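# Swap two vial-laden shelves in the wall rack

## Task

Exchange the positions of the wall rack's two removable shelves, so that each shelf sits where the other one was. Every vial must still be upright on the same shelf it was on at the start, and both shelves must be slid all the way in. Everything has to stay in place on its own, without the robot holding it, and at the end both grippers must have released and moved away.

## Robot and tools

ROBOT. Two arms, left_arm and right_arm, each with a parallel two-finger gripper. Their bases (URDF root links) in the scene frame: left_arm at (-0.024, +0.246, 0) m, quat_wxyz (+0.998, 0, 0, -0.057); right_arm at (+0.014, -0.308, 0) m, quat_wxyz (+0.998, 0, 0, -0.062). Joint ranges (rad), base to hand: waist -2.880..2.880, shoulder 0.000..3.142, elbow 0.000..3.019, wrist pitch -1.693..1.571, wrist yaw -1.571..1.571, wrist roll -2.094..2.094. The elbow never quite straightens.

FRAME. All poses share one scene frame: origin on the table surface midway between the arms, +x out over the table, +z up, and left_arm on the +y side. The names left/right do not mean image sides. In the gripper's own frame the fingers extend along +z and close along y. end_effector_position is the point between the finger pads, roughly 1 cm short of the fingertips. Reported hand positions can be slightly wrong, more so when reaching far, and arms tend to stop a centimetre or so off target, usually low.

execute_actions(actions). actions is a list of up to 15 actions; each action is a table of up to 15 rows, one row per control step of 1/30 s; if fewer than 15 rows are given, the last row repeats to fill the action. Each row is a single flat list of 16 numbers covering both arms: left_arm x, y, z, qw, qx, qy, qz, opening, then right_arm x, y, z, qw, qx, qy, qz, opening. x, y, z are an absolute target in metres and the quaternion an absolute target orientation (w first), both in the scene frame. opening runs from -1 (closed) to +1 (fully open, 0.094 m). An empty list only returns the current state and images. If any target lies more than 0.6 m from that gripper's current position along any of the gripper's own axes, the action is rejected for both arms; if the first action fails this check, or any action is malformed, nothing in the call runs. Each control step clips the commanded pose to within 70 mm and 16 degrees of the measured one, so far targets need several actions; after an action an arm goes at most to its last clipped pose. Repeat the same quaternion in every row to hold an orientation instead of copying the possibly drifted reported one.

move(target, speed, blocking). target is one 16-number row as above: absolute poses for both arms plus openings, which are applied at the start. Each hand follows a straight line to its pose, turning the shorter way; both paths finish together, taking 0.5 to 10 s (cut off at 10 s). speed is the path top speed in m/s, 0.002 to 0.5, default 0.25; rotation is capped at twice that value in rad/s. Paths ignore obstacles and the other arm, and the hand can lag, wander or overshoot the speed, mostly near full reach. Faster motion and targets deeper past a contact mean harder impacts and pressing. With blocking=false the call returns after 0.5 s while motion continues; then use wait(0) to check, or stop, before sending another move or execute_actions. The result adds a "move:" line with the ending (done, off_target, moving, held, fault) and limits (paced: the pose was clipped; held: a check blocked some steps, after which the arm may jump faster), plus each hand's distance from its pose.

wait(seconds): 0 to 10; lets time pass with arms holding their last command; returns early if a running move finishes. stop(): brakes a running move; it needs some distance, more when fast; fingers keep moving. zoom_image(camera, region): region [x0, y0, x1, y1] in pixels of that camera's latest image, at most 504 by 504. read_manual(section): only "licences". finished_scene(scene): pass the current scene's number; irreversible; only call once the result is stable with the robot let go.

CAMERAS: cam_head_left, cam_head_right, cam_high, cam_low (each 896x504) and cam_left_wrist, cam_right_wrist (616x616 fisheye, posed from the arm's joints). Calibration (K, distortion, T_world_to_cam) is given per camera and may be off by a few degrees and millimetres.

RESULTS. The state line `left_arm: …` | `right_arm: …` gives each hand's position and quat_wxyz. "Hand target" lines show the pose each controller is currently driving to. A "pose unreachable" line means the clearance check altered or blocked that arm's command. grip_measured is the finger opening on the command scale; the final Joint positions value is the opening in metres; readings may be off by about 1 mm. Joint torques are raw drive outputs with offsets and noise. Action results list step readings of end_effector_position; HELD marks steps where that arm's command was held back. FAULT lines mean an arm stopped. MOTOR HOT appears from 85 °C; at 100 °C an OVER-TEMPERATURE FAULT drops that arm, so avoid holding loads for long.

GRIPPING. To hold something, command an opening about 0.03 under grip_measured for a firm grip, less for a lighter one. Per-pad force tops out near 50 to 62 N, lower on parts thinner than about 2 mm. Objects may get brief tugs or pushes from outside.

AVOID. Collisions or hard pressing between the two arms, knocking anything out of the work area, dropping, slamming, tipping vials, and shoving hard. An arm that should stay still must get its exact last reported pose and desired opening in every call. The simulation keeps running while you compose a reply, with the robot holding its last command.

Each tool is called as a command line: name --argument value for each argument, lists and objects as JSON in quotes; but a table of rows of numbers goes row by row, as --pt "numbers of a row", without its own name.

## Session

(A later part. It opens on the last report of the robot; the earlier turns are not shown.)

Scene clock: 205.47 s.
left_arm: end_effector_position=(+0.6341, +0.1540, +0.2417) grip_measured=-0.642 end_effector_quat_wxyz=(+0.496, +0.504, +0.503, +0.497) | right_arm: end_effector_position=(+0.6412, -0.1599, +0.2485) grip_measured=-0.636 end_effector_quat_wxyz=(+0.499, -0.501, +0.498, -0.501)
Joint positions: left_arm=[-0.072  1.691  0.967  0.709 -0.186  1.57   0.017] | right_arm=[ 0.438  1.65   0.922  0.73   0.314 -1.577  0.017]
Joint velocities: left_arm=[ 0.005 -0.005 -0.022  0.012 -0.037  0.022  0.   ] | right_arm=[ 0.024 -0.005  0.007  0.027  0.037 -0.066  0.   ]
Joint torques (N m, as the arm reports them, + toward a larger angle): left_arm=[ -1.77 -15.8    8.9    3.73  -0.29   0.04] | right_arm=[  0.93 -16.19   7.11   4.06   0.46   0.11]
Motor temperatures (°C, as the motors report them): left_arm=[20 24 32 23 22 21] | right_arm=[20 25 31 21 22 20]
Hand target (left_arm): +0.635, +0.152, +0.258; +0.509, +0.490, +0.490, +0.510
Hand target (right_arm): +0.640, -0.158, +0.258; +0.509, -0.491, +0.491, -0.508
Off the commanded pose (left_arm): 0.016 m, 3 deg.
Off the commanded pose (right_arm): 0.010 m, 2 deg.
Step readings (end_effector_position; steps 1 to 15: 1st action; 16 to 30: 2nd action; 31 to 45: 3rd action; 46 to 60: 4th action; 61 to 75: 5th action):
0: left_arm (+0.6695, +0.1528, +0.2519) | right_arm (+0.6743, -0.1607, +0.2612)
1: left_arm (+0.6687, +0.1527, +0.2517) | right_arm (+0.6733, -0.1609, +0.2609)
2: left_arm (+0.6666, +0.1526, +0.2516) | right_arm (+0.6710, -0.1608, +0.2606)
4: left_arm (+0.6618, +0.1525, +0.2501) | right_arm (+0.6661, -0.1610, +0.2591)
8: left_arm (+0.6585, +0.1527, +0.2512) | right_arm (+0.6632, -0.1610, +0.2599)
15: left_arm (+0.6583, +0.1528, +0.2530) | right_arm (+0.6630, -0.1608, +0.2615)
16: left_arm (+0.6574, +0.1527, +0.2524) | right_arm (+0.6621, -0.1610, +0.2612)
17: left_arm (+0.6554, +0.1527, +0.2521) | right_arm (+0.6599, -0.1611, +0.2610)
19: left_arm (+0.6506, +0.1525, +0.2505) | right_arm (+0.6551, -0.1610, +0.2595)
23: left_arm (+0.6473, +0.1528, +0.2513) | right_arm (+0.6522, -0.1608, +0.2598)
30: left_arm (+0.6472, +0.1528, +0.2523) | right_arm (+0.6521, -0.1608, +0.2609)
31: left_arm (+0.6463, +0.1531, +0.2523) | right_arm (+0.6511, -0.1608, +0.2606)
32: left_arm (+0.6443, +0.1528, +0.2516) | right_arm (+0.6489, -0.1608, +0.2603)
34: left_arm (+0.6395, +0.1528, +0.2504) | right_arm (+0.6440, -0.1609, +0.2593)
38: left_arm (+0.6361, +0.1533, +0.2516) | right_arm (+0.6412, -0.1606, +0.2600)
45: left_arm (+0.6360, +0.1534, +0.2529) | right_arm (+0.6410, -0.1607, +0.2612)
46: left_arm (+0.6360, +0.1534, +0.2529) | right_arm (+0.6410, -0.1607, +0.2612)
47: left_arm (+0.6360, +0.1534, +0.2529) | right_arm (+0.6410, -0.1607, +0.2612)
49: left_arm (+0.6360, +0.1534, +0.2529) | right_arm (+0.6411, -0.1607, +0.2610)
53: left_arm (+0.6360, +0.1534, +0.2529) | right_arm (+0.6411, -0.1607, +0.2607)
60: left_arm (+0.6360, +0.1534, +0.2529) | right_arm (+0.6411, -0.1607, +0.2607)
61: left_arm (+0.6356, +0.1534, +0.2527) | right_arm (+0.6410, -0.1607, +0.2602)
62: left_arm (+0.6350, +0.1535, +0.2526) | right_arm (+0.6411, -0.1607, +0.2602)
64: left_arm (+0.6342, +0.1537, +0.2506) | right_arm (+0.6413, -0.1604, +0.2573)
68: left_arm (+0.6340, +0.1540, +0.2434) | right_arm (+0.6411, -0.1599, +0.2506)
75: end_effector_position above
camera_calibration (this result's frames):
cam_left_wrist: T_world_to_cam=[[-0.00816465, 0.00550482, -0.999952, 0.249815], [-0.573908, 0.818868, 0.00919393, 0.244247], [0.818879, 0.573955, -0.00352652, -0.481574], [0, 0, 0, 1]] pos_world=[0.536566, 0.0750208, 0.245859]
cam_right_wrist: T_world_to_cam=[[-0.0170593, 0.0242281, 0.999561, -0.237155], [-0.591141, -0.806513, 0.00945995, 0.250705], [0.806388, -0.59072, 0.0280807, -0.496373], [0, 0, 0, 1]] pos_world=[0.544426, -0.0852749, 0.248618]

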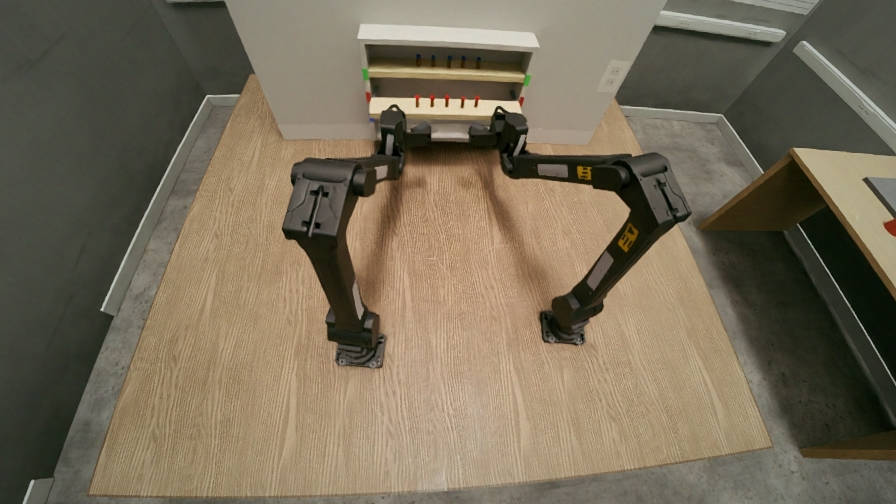

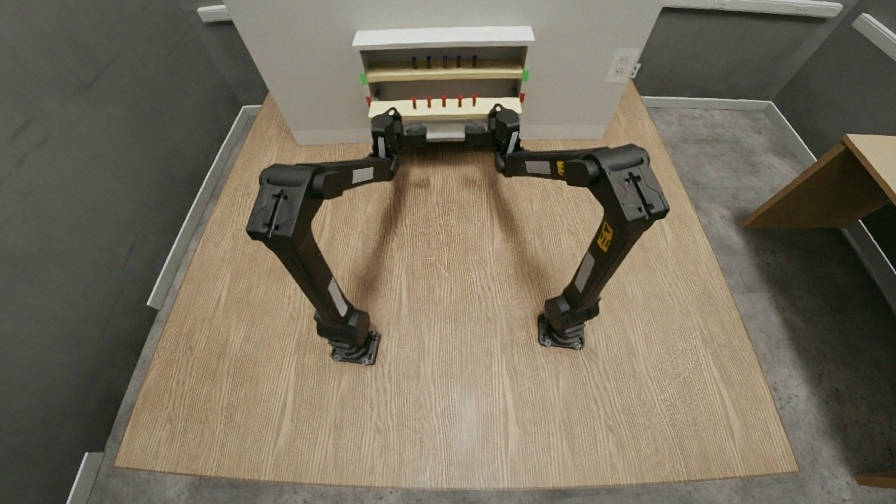

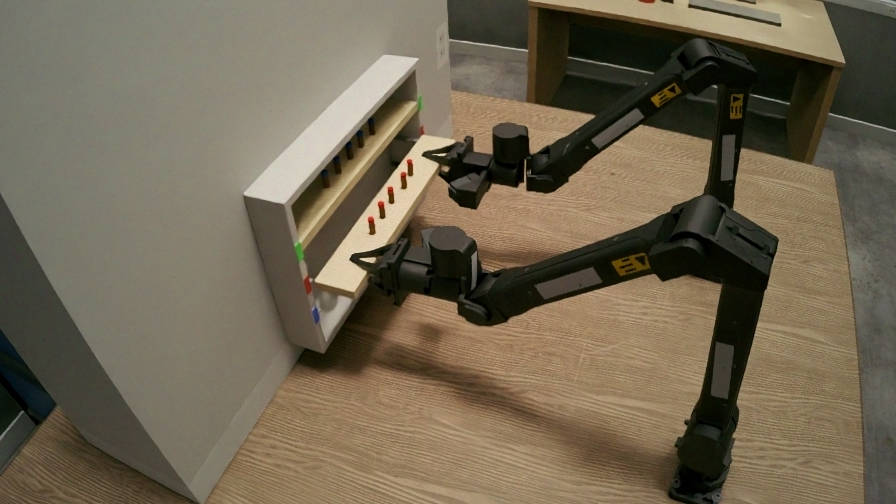

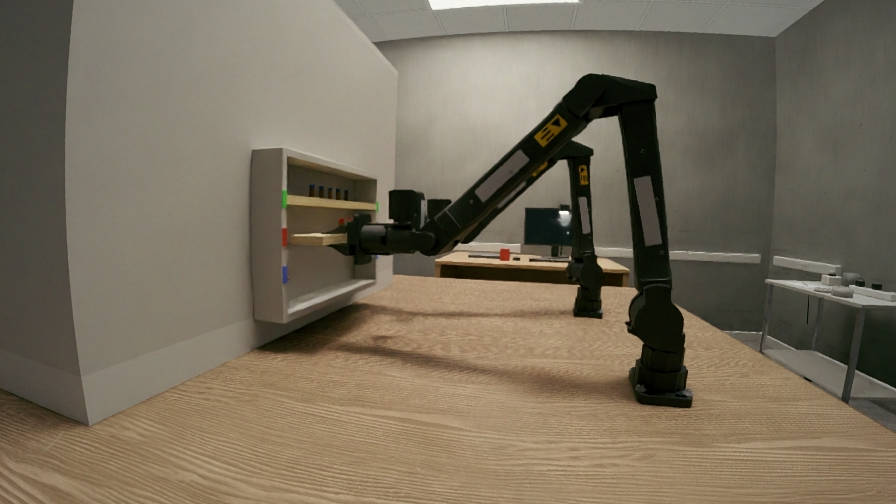

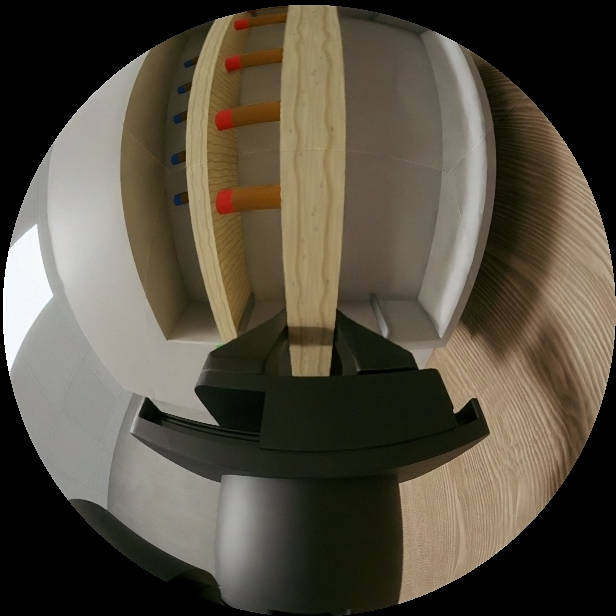

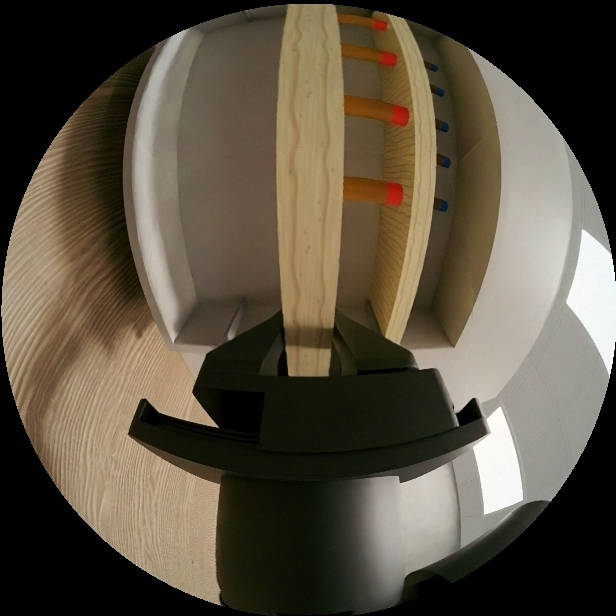

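execute_actions --actions '[[[0.637,0.151,0.247,0.513,0.487,0.487,0.513,-0.68,0.64,-0.159,0.246,0.509,-0.491,0.491,-0.509,-0.68]],[[0.637,0.151,0.235,0.513,0.487,0.487,0.513,-0.68,0.64,-0.159,0.234,0.509,-0.491,0.491,-0.509,-0.68]],[[0.637,0.151,0.223,0.513,0.487,0.487,0.513,-0.68,0.64,-0.159,0.222,0.509,-0.491,0.491,-0.509,-0.68]],[[0.637,0.151,0.212,0.513,0.487,0.487,0.513,-0.68,0.64,-0.159,0.211,0.509,-0.491,0.491,-0.509,-0.68]],[[0.637,0.151,0.201,0.513,0.487,0.487,0.513,-0.68,0.64,-0.159,0.2,0.509,-0.491,0.491,-0.509,-0.68]],[[0.652,0.153,0.219,0.518,0.482,0.482,0.518,-0.68,0.655,-0.162,0.216,0.514,-0.486,0.486,-0.514,-0.68]],[[0.658,0.154,0.219,0.518,0.482,0.482,0.518,-0.68,0.661,-0.163,0.216,0.514,-0.486,0.486,-0.514,-0.68]]]'

Scene clock: 225.80 s.
left_arm: end_effector_position=(+0.6355, +0.1530, +0.1845) grip_measured=-0.642 end_effector_quat_wxyz=(+0.499, +0.503, +0.499, +0.499) | right_arm: end_effector_position=(+0.6419, -0.1601, +0.1908) grip_measured=-0.636 end_effector_quat_wxyz=(+0.502, -0.503, +0.495, -0.500)
Joint positions: left_arm=[-0.072  1.817  0.933  0.879 -0.181  1.573  0.017] | right_arm=[ 0.434  1.775  0.882  0.897  0.301 -1.577  0.017]
Joint velocities: left_arm=[-0.005  0.005 -0.012  0.002 -0.037 -0.037  0.   ] | right_arm=[ 0.015 -0.005 -0.002  0.007 -0.022 -0.007  0.001]
Joint torques (N m, as the arm reports them, + toward a larger angle): left_arm=[ -0.92 -15.56  12.82   2.36  -0.01   0.09] | right_arm=[ -0.49 -16.66  10.09   2.75  -0.03   0.05]
Motor temperatures (°C, as the motors report them): left_arm=[20 23 32 23 21 21] | right_arm=[20 24 31 21 22 20]
Hand target (left_arm): +0.655, +0.154, +0.220; +0.517, +0.482, +0.482, +0.518
Hand target (right_arm): +0.659, -0.164, +0.216; +0.514, -0.486, +0.486, -0.514
Off the commanded pose (left_arm): 0.041 m, 4 deg.
Off the commanded pose (right_arm): 0.032 m, 3 deg.
Step readings (end_effector_position; steps 1 to 15: 1st action; 16 to 30: 2nd action; 31 to 45: 3rd action; 46 to 60: 4th action; 61 to 75: 5th action; 76 to 90: 6th action; 91 to 105: 7th action):
0: left_arm (+0.6341, +0.1540, +0.2417) | right_arm (+0.6412, -0.1599, +0.2485)
1: left_arm (+0.6342, +0.1539, +0.2418) | right_arm (+0.6410, -0.1599, +0.2482)
2: left_arm (+0.6347, +0.1539, +0.2427) | right_arm (+0.6409, -0.1600, +0.2491)
4: left_arm (+0.6357, +0.1537, +0.2405) | right_arm (+0.6411, -0.1599, +0.2474)
8: left_arm (+0.6361, +0.1536, +0.2317) | right_arm (+0.6414, -0.1598, +0.2387)
15: left_arm (+0.6355, +0.1537, +0.2286) | right_arm (+0.6412, -0.1599, +0.2358)
16: left_arm (+0.6354, +0.1537, +0.2289) | right_arm (+0.6412, -0.1599, +0.2357)
17: left_arm (+0.6355, +0.1537, +0.2294) | right_arm (+0.6411, -0.1599, +0.2361)
19: left_arm (+0.6358, +0.1536, +0.2275) | right_arm (+0.6414, -0.1598, +0.2340)
23: left_arm (+0.6358, +0.1536, +0.2199) | right_arm (+0.6414, -0.1598, +0.2271)
30: left_arm (+0.6355, +0.1537, +0.2177) | right_arm (+0.6413, -0.1598, +0.2247)
31: left_arm (+0.6355, +0.1537, +0.2177) | right_arm (+0.6411, -0.1599, +0.2247)
32: left_arm (+0.6356, +0.1537, +0.2184) | right_arm (+0.6412, -0.1599, +0.2251)
34: left_arm (+0.6359, +0.1536, +0.2165) | right_arm (+0.6415, -0.1598, +0.2227)
38: left_arm (+0.6359, +0.1536, +0.2081) | right_arm (+0.6415, -0.1598, +0.2152)
45: left_arm (+0.6356, +0.1537, +0.2059) | right_arm (+0.6413, -0.1598, +0.2126)
46: left_arm (+0.6355, +0.1537, +0.2057) | right_arm (+0.6412, -0.1599, +0.2126)
47: left_arm (+0.6357, +0.1537, +0.2064) | right_arm (+0.6413, -0.1598, +0.2130)
49: left_arm (+0.6360, +0.1536, +0.2048) | right_arm (+0.6417, -0.1597, +0.2112)
53: left_arm (+0.6359, +0.1536, +0.1973) | right_arm (+0.6416, -0.1597, +0.2041)
60: left_arm (+0.6356, +0.1534, +0.1955) | right_arm (+0.6413, -0.1598, +0.2020)
61: left_arm (+0.6356, +0.1534, +0.1953) | right_arm (+0.6413, -0.1598, +0.2022)
62: left_arm (+0.6357, +0.1534, +0.1959) | right_arm (+0.6414, -0.1598, +0.2025)
64: left_arm (+0.6361, +0.1533, +0.1943) | right_arm (+0.6418, -0.1597, +0.2003)
68: left_arm (+0.6362, +0.1533, +0.1867) | right_arm (+0.6417, -0.1597, +0.1935)
75: left_arm (+0.6355, +0.1534, +0.1845) | right_arm (+0.6413, -0.1598, +0.1911)
76: left_arm (+0.6355, +0.1534, +0.1845) | right_arm (+0.6414, -0.1595, +0.1911)
77: left_arm (+0.6355, +0.1535, +0.1845) | right_arm (+0.6414, -0.1594, +0.1911)
79: left_arm (+0.6355, +0.1534, +0.1845) | right_arm (+0.6415, -0.1597, +0.1911)
83: left_arm (+0.6355, +0.1534, +0.1845) | right_arm (+0.6415, -0.1597, +0.1911)
90: left_arm (+0.6355, +0.1534, +0.1845) | right_arm (+0.6415, -0.1597, +0.1911)
91: left_arm (+0.6355, +0.1532, +0.1845) | right_arm (+0.6416, -0.1596, +0.1911)
92: left_arm (+0.6355, +0.1532, +0.1845) | right_arm (+0.6417, -0.1599, +0.1911)
94: left_arm (+0.6355, +0.1530, +0.1845) | right_arm (+0.6418, -0.1601, +0.1911)
98: left_arm (+0.6355, +0.1530, +0.1845) | right_arm (+0.6419, -0.1601, +0.1908)
105: end_effector_position above
camera_calibration (this result's frames):
cam_left_wrist: T_world_to_cam=[[0.00160817, 0.00631285, -0.999979, 0.186351], [-0.569885, 0.821713, 0.00427097, 0.244272], [0.821723, 0.569866, 0.00491905, -0.485156], [0, 0, 0, 1]] pos_world=[0.537571, 0.0745759, 0.18769]
cam_right_wrist: T_world_to_cam=[[-0.0194561, 0.0233982, 0.999537, -0.178106], [-0.58406, -0.811674, 0.00763172, 0.246506], [0.811477, -0.583641, 0.029458, -0.497831], [0, 0, 0, 1]] pos_world=[0.544487, -0.0863052, 0.190808]

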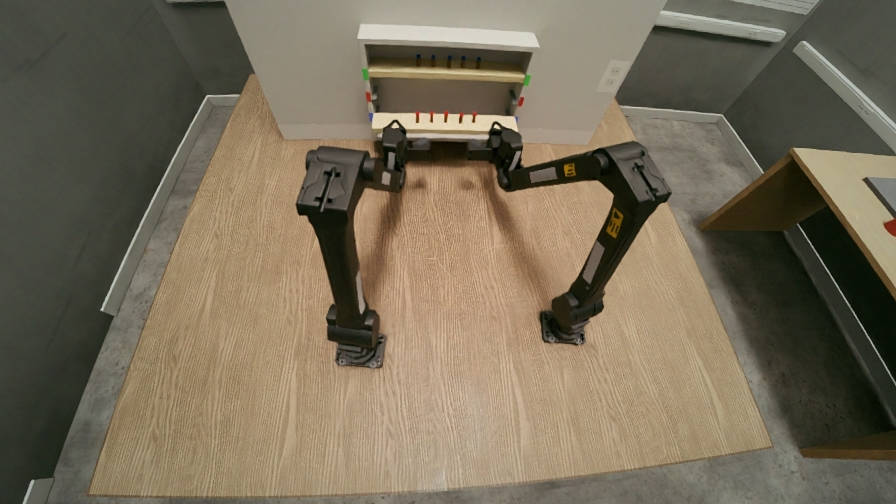

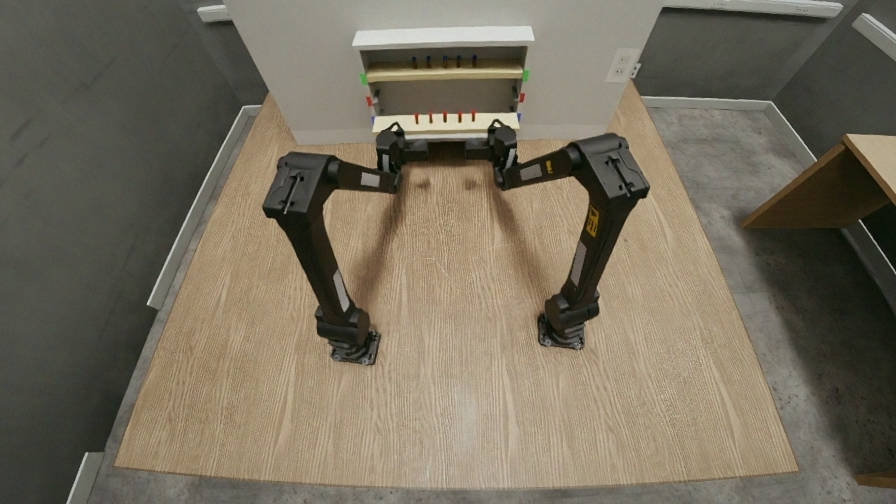

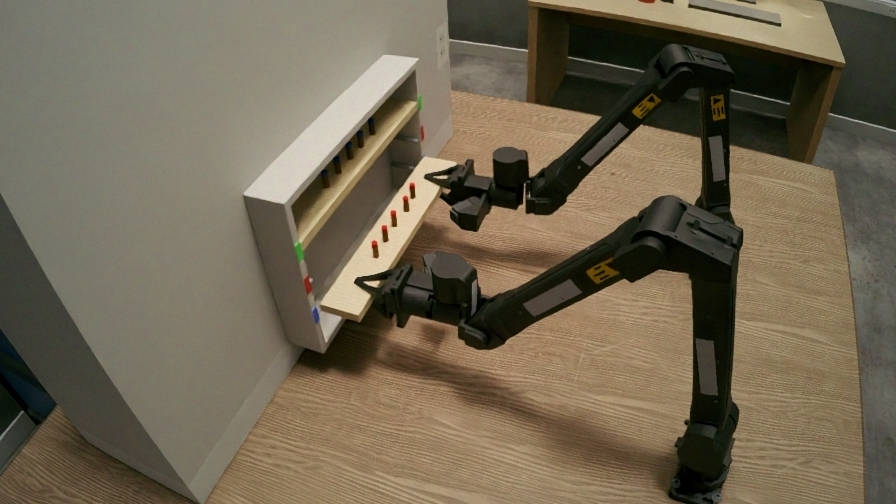

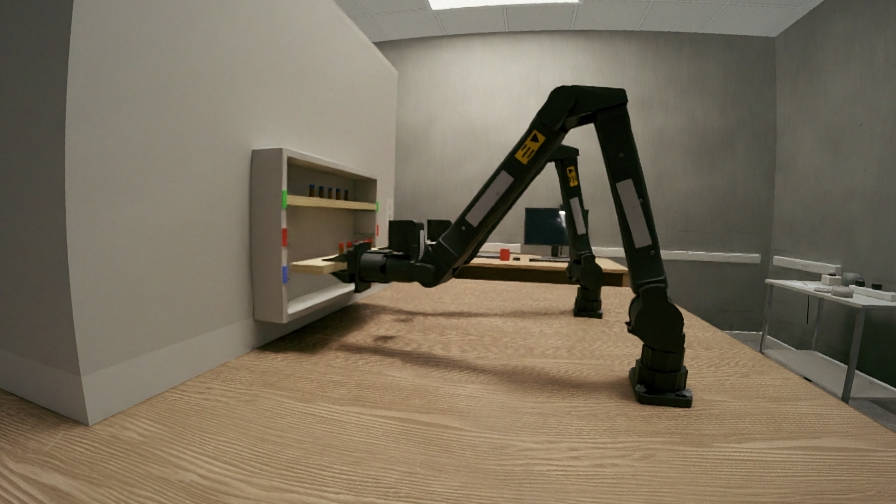

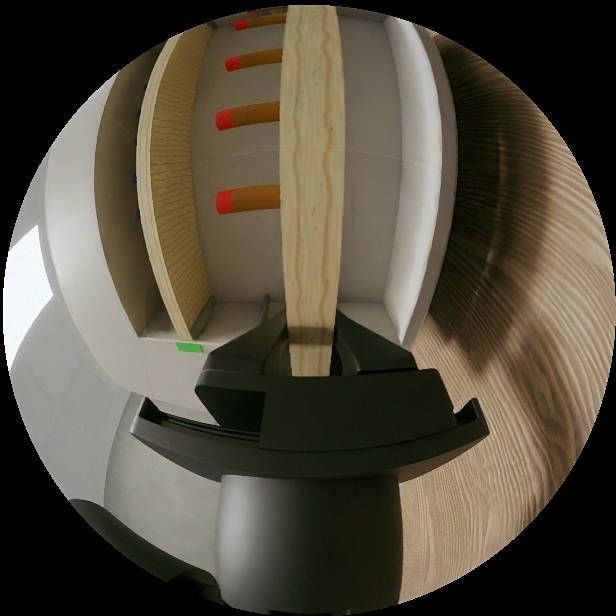

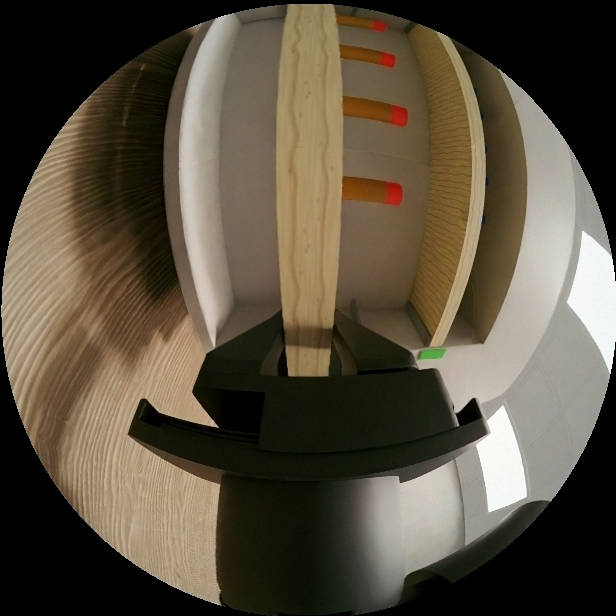

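execute_actions --actions '[[[0.665,0.155,0.221,0.517,0.483,0.483,0.517,-0.68,0.669,-0.164,0.222,0.516,-0.484,0.484,-0.516,-0.68]],[[0.671,0.155,0.221,0.517,0.483,0.483,0.517,-0.68,0.675,-0.164,0.222,0.516,-0.484,0.484,-0.516,-0.68]],[[0.677,0.155,0.221,0.517,0.483,0.483,0.517,-0.68,0.681,-0.164,0.222,0.516,-0.484,0.484,-0.516,-0.68]]]'

zoom_image --camera "cam_head_right" --region '[355, 80, 535, 150]'

zoom_image --camera "cam_high" --region '[280, 120, 480, 350]'

Scene clock: 235.40 s.
left_arm: end_effector_position=(+0.6527, +0.1519, +0.1858) grip_measured=-0.642 end_effector_quat_wxyz=(+0.501, +0.502, +0.498, +0.499) | right_arm: end_effector_position=(+0.6588, -0.1610, +0.1924) grip_measured=-0.636 end_effector_quat_wxyz=(+0.502, -0.503, +0.495, -0.500)
Joint positions: left_arm=[-0.067  1.848  0.985  0.862 -0.174  1.573  0.017] | right_arm=[ 0.422  1.802  0.931  0.875  0.289 -1.577  0.017]
Joint velocities: left_arm=[-0.005 -0.005  0.002 -0.007  0.051  0.022  0.   ] | right_arm=[-0.005 -0.005  0.012  0.007 -0.037 -0.037 -0.   ]
Joint torques (N m, as the arm reports them, + toward a larger angle): left_arm=[ -0.8  -16.35  13.35   1.75   0.07   0.07] | right_arm=[ -0.6  -17.26  10.84   2.64  -0.06   0.06]
Motor temperatures (°C, as the motors report them): left_arm=[20 23 34 23 21 21] | right_arm=[20 24 33 21 22 20]
Hand target (left_arm): +0.673, +0.155, +0.222; +0.516, +0.483, +0.483, +0.517
Hand target (right_arm): +0.678, -0.165, +0.223; +0.516, -0.483, +0.484, -0.516
Off the commanded pose (left_arm): 0.043 m, 4 deg.
Off the commanded pose (right_arm): 0.037 m, 3 deg.
Step readings (end_effector_position; steps 1 to 15: 1st action; 16 to 30: 2nd action; 31 to 45: 3rd action):
0: left_arm (+0.6355, +0.1530, +0.1845) | right_arm (+0.6419, -0.1601, +0.1908)
1: left_arm (+0.6359, +0.1532, +0.1847) | right_arm (+0.6422, -0.1602, +0.1908)
2: left_arm (+0.6366, +0.1530, +0.1847) | right_arm (+0.6429, -0.1601, +0.1909)
4: left_arm (+0.6383, +0.1526, +0.1852) | right_arm (+0.6447, -0.1605, +0.1917)
8: left_arm (+0.6406, +0.1521, +0.1870) | right_arm (+0.6466, -0.1609, +0.1935)
15: left_arm (+0.6407, +0.1521, +0.1872) | right_arm (+0.6468, -0.1611, +0.1935)
16: left_arm (+0.6411, +0.1522, +0.1869) | right_arm (+0.6472, -0.1609, +0.1933)
17: left_arm (+0.6421, +0.1522, +0.1870) | right_arm (+0.6483, -0.1609, +0.1933)
19: left_arm (+0.6444, +0.1522, +0.1865) | right_arm (+0.6508, -0.1609, +0.1932)
23: left_arm (+0.6468, +0.1522, +0.1860) | right_arm (+0.6530, -0.1609, +0.1926)
30: left_arm (+0.6468, +0.1522, +0.1858) | right_arm (+0.6530, -0.1609, +0.1923)
31: left_arm (+0.6471, +0.1521, +0.1857) | right_arm (+0.6534, -0.1609, +0.1924)
32: left_arm (+0.6480, +0.1521, +0.1859) | right_arm (+0.6543, -0.1608, +0.1923)
34: left_arm (+0.6503, +0.1521, +0.1860) | right_arm (+0.6567, -0.1609, +0.1925)
38: left_arm (+0.6526, +0.1519, +0.1861) | right_arm (+0.6588, -0.1610, +0.1925)
45: end_effector_position above
camera_calibration (this result's frames):
cam_left_wrist: T_world_to_cam=[[0.00536734, 0.00559508, -0.99997, 0.185254], [-0.568327, 0.822801, 0.00155328, 0.254296], [0.822785, 0.568302, 0.00759609, -0.49954], [0, 0, 0, 1]] pos_world=[0.554543, 0.073618, 0.188648]
cam_right_wrist: T_world_to_cam=[[-0.0198353, 0.023333, 0.999531, -0.179083], [-0.584063, -0.811675, 0.00735715, 0.255692], [0.811466, -0.583643, 0.0297278, -0.512178], [0, 0, 0, 1]] pos_world=[0.561403, -0.0872124, 0.192344]

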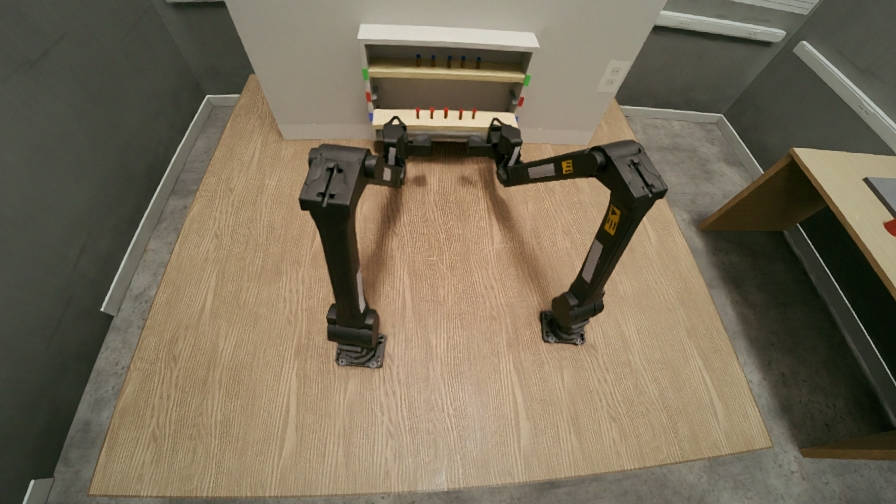

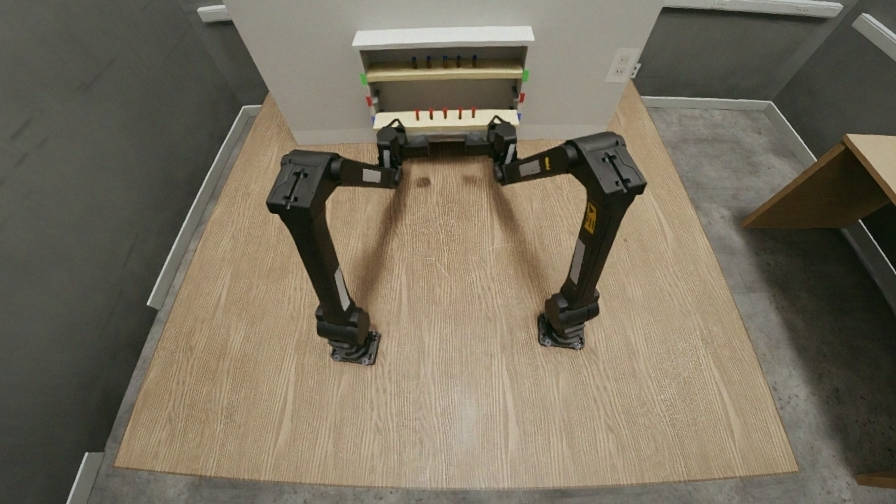

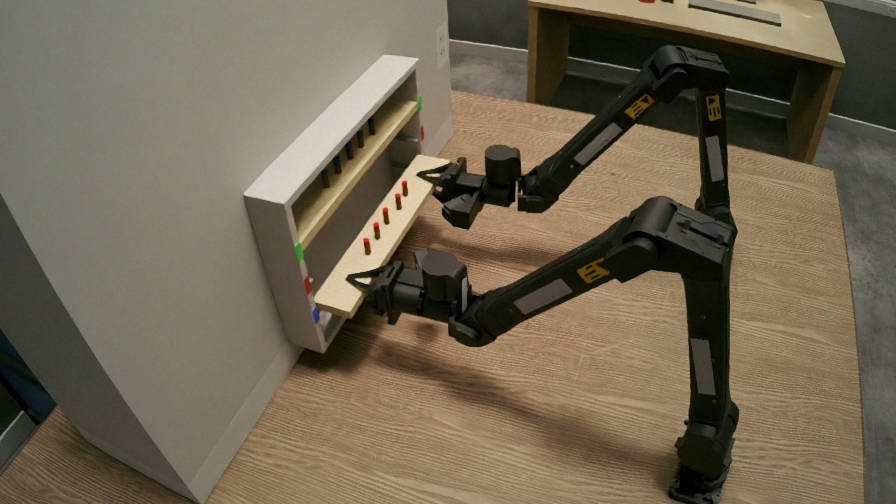

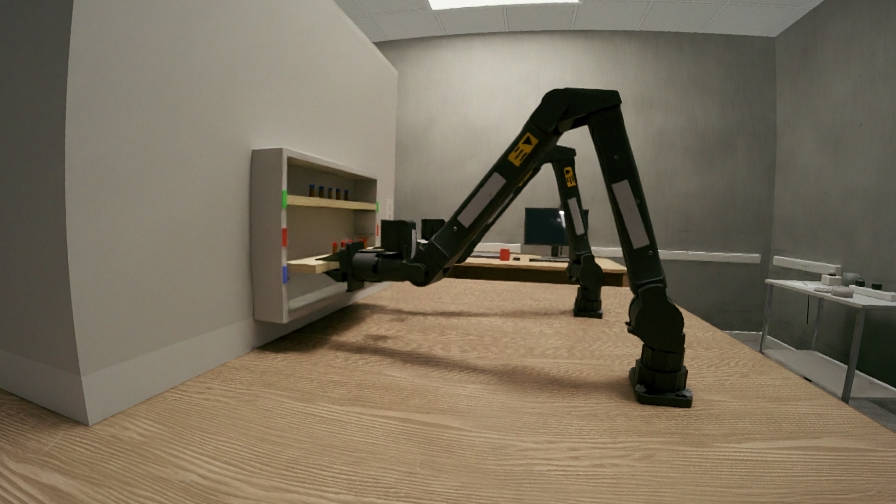

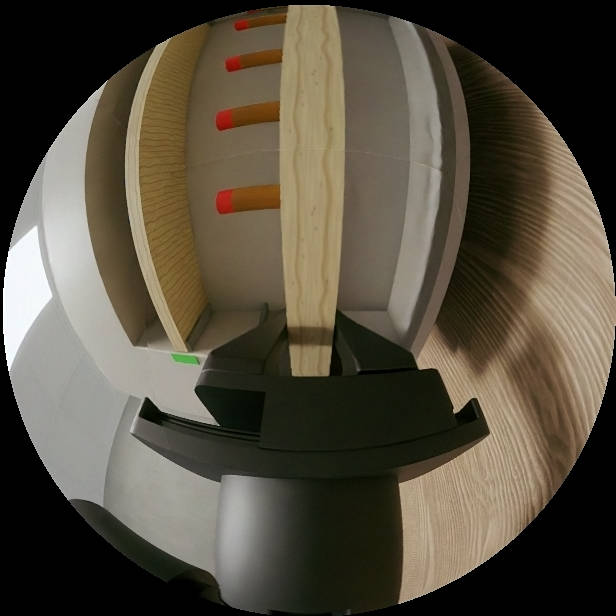

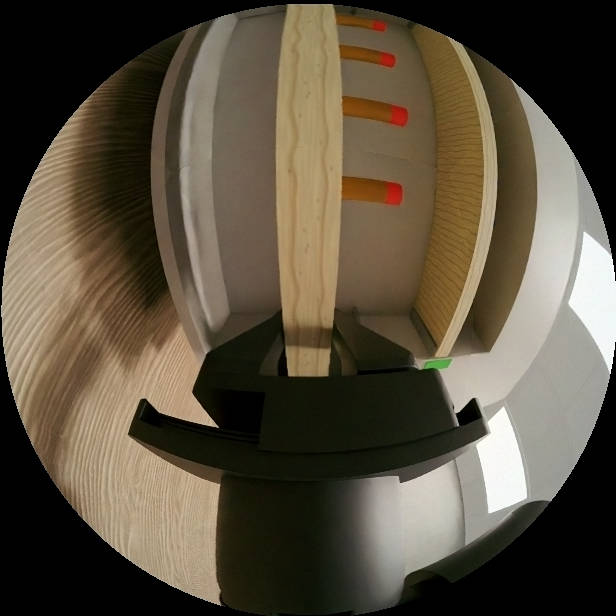

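Region (355, 80, 535, 150) of cam_head_right's 896x504 image, scaled by 2.800, with more detail than that image has.

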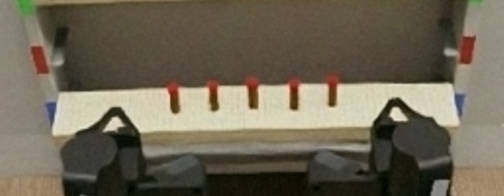

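Region (280, 120, 480, 350) of cam_high's 896x504 image, scaled by 2.191, with more detail than that image has; it fills the left 438 columns of this view, and the rest is white.

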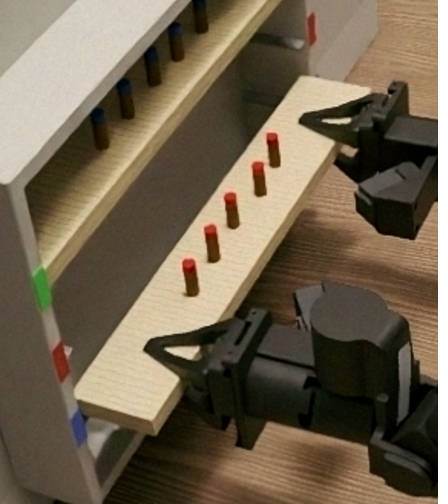

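execute_actions --actions '[[[0.685,0.155,0.221,0.517,0.483,0.483,0.517,-0.68,0.688,-0.164,0.222,0.516,-0.484,0.484,-0.516,-0.68]],[[0.696,0.155,0.22,0.517,0.483,0.483,0.517,-0.68,0.699,-0.164,0.221,0.516,-0.484,0.484,-0.516,-0.68]],[[0.707,0.155,0.219,0.517,0.483,0.483,0.517,-0.68,0.71,-0.164,0.22,0.516,-0.484,0.484,-0.516,-0.68]],[[0.718,0.155,0.218,0.517,0.483,0.483,0.517,-0.68,0.721,-0.164,0.219,0.516,-0.484,0.484,-0.516,-0.68]],[[0.729,0.155,0.217,0.517,0.483,0.483,0.517,-0.68,0.732,-0.164,0.218,0.516,-0.484,0.484,-0.516,-0.68]]]'

zoom_image --camera "cam_low" --region '[270, 220, 390, 320]'

Scene clock: 249.10 s.
left_arm: end_effector_position=(+0.7048, +0.1513, +0.1789) grip_measured=-0.642 end_effector_quat_wxyz=(+0.500, +0.503, +0.499, +0.498) | right_arm: end_effector_position=(+0.7103, -0.1609, +0.1858) grip_measured=-0.636 end_effector_quat_wxyz=(+0.501, -0.503, +0.496, -0.500)
Joint positions: left_arm=[-0.052  1.955  1.147  0.804 -0.159  1.573  0.017] | right_arm=[ 0.395  1.906  1.083  0.824  0.264 -1.577  0.017]
Joint velocities: left_arm=[-0.015 -0.005 -0.002  0.012 -0.022 -0.007  0.001] | right_arm=[ 0.015 -0.005  0.007 -0.002 -0.051  0.037 -0.   ]
Joint torques (N m, as the arm reports them, + toward a larger angle): left_arm=[ -0.83 -18.79  14.02   1.75   0.03   0.05] | right_arm=[ -0.43 -19.61  11.21   2.68  -0.08   0.04]
Motor temperatures (°C, as the motors report them): left_arm=[20 23 36 23 21 21] | right_arm=[20 24 35 21 22 20]
Hand target (left_arm): +0.725, +0.155, +0.218; +0.516, +0.483, +0.483, +0.517
Hand target (right_arm): +0.729, -0.165, +0.219; +0.516, -0.483, +0.484, -0.516
Off the commanded pose (left_arm): 0.045 m, 4 deg.
Off the commanded pose (right_arm): 0.039 m, 4 deg.
Step readings (end_effector_position; steps 1 to 15: 1st action; 16 to 30: 2nd action; 31 to 45: 3rd action; 46 to 60: 4th action; 61 to 75: 5th action):
0: left_arm (+0.6527, +0.1519, +0.1858) | right_arm (+0.6588, -0.1610, +0.1924)
1: left_arm (+0.6532, +0.1520, +0.1857) | right_arm (+0.6592, -0.1610, +0.1922)
2: left_arm (+0.6544, +0.1521, +0.1856) | right_arm (+0.6604, -0.1609, +0.1921)
4: left_arm (+0.6575, +0.1519, +0.1858) | right_arm (+0.6634, -0.1609, +0.1924)
8: left_arm (+0.6605, +0.1515, +0.1855) | right_arm (+0.6662, -0.1613, +0.1922)
15: left_arm (+0.6605, +0.1515, +0.1853) | right_arm (+0.6662, -0.1613, +0.1921)
16: left_arm (+0.6613, +0.1516, +0.1851) | right_arm (+0.6669, -0.1611, +0.1916)
17: left_arm (+0.6631, +0.1516, +0.1855) | right_arm (+0.6687, -0.1611, +0.1917)
19: left_arm (+0.6676, +0.1517, +0.1853) | right_arm (+0.6735, -0.1611, +0.1919)
23: left_arm (+0.6720, +0.1516, +0.1843) | right_arm (+0.6776, -0.1611, +0.1909)
30: left_arm (+0.6721, +0.1516, +0.1835) | right_arm (+0.6777, -0.1611, +0.1901)
31: left_arm (+0.6728, +0.1514, +0.1835) | right_arm (+0.6783, -0.1610, +0.1899)
32: left_arm (+0.6744, +0.1515, +0.1835) | right_arm (+0.6801, -0.1610, +0.1900)
34: left_arm (+0.6788, +0.1516, +0.1838) | right_arm (+0.6845, -0.1610, +0.1901)
38: left_arm (+0.6829, +0.1514, +0.1828) | right_arm (+0.6883, -0.1611, +0.1894)
45: left_arm (+0.6829, +0.1514, +0.1821) | right_arm (+0.6883, -0.1611, +0.1886)
46: left_arm (+0.6836, +0.1514, +0.1819) | right_arm (+0.6891, -0.1610, +0.1886)
47: left_arm (+0.6853, +0.1515, +0.1821) | right_arm (+0.6909, -0.1611, +0.1886)
49: left_arm (+0.6897, +0.1514, +0.1823) | right_arm (+0.6954, -0.1610, +0.1888)
53: left_arm (+0.6938, +0.1515, +0.1814) | right_arm (+0.6993, -0.1609, +0.1879)
60: left_arm (+0.6939, +0.1514, +0.1807) | right_arm (+0.6993, -0.1609, +0.1871)
61: left_arm (+0.6945, +0.1516, +0.1804) | right_arm (+0.7000, -0.1608, +0.1871)
62: left_arm (+0.6963, +0.1514, +0.1804) | right_arm (+0.7019, -0.1609, +0.1872)
64: left_arm (+0.7007, +0.1516, +0.1806) | right_arm (+0.7064, -0.1607, +0.1872)
68: left_arm (+0.7048, +0.1514, +0.1797) | right_arm (+0.7102, -0.1609, +0.1866)
75: end_effector_position above
camera_calibration (this result's frames):
cam_left_wrist: T_world_to_cam=[[0.00197862, 0.00614665, -0.999979, 0.180373], [-0.568318, 0.822799, 0.00393306, 0.283958], [0.822807, 0.568299, 0.00512126, -0.541657], [0, 0, 0, 1]] pos_world=[0.6067, 0.0730736, 0.182026]
cam_right_wrist: T_world_to_cam=[[-0.0161488, 0.0245009, 0.999569, -0.173862], [-0.585578, -0.810549, 0.0104072, 0.286575], [0.810455, -0.585158, 0.0274366, -0.55279], [0, 0, 0, 1]] pos_world=[0.613016, -0.0869264, 0.185971]

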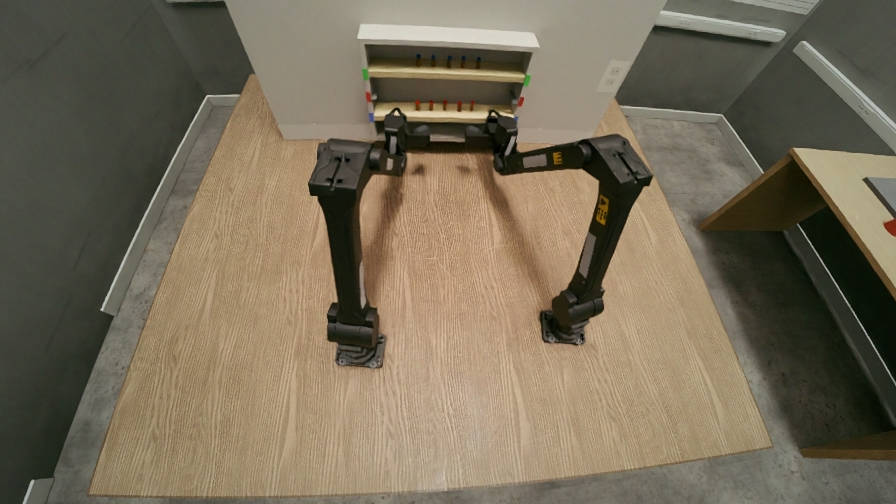

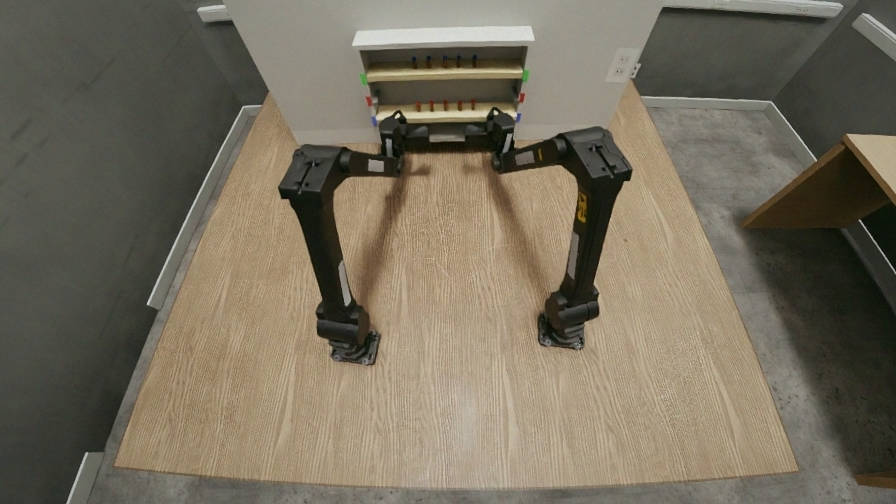

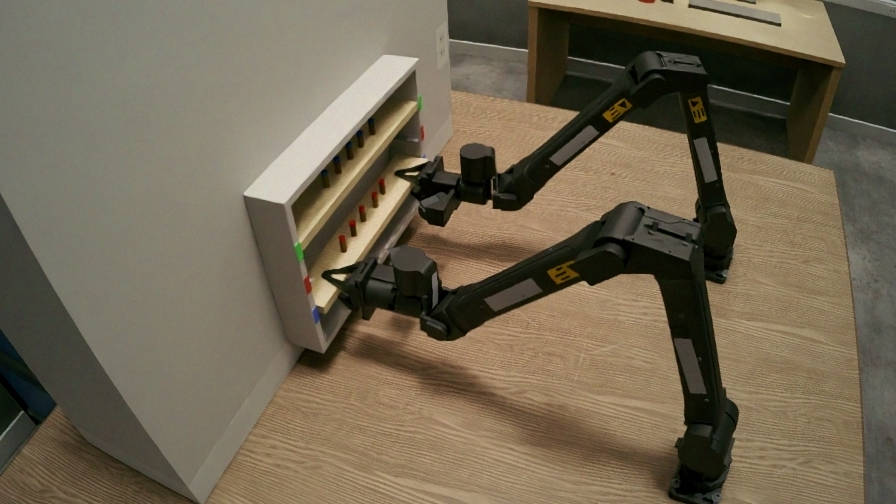

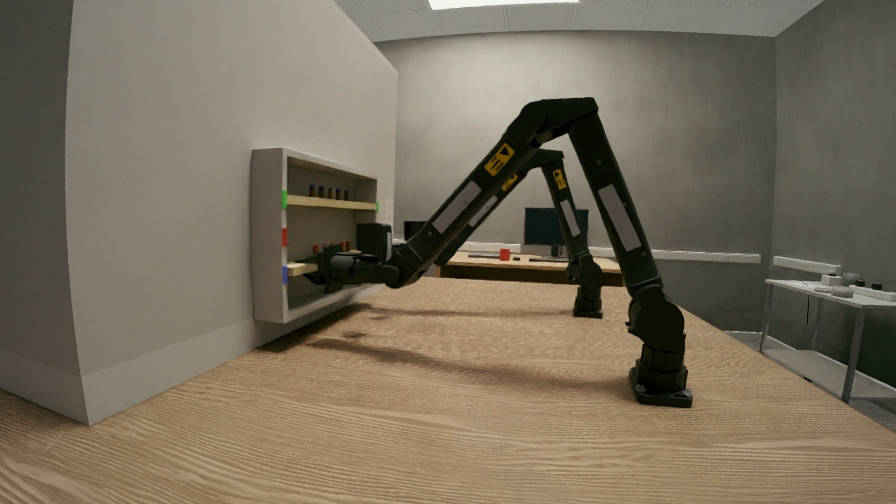

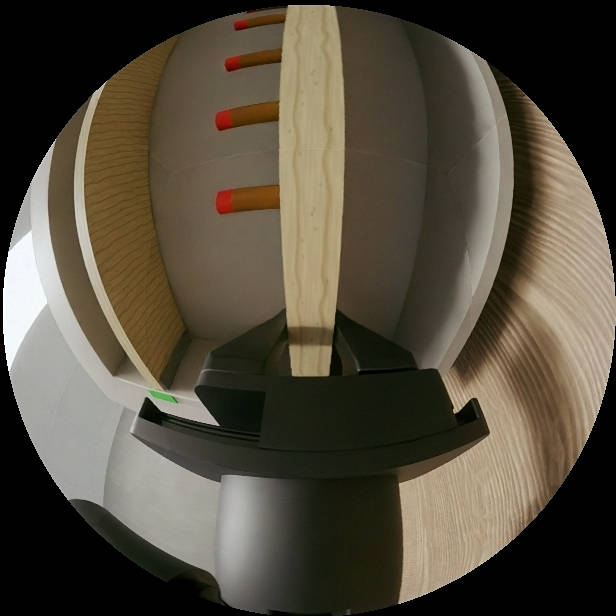

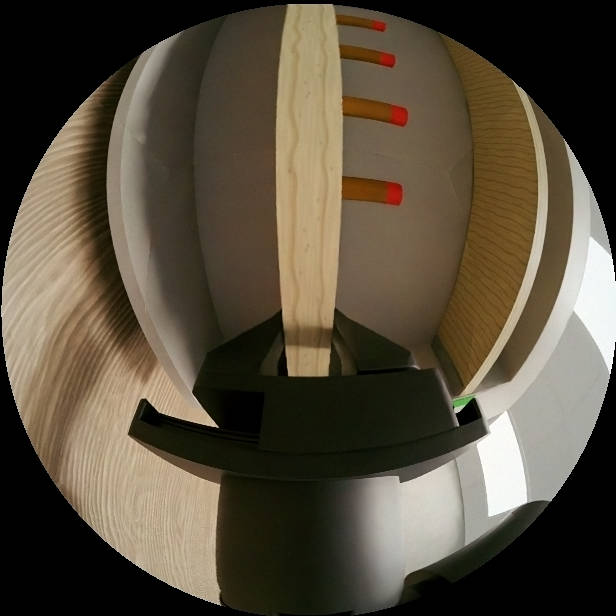

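Region (270, 220, 390, 320) of cam_low's 896x504 image, scaled by 4.200, with more detail than that image has.

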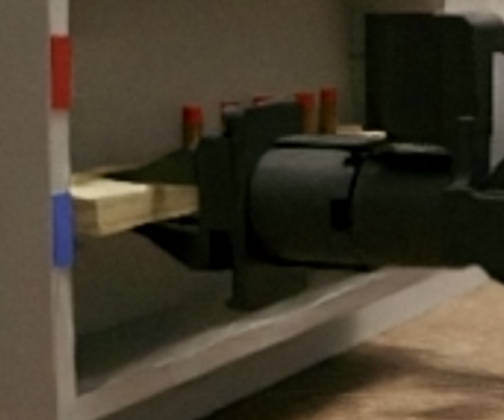

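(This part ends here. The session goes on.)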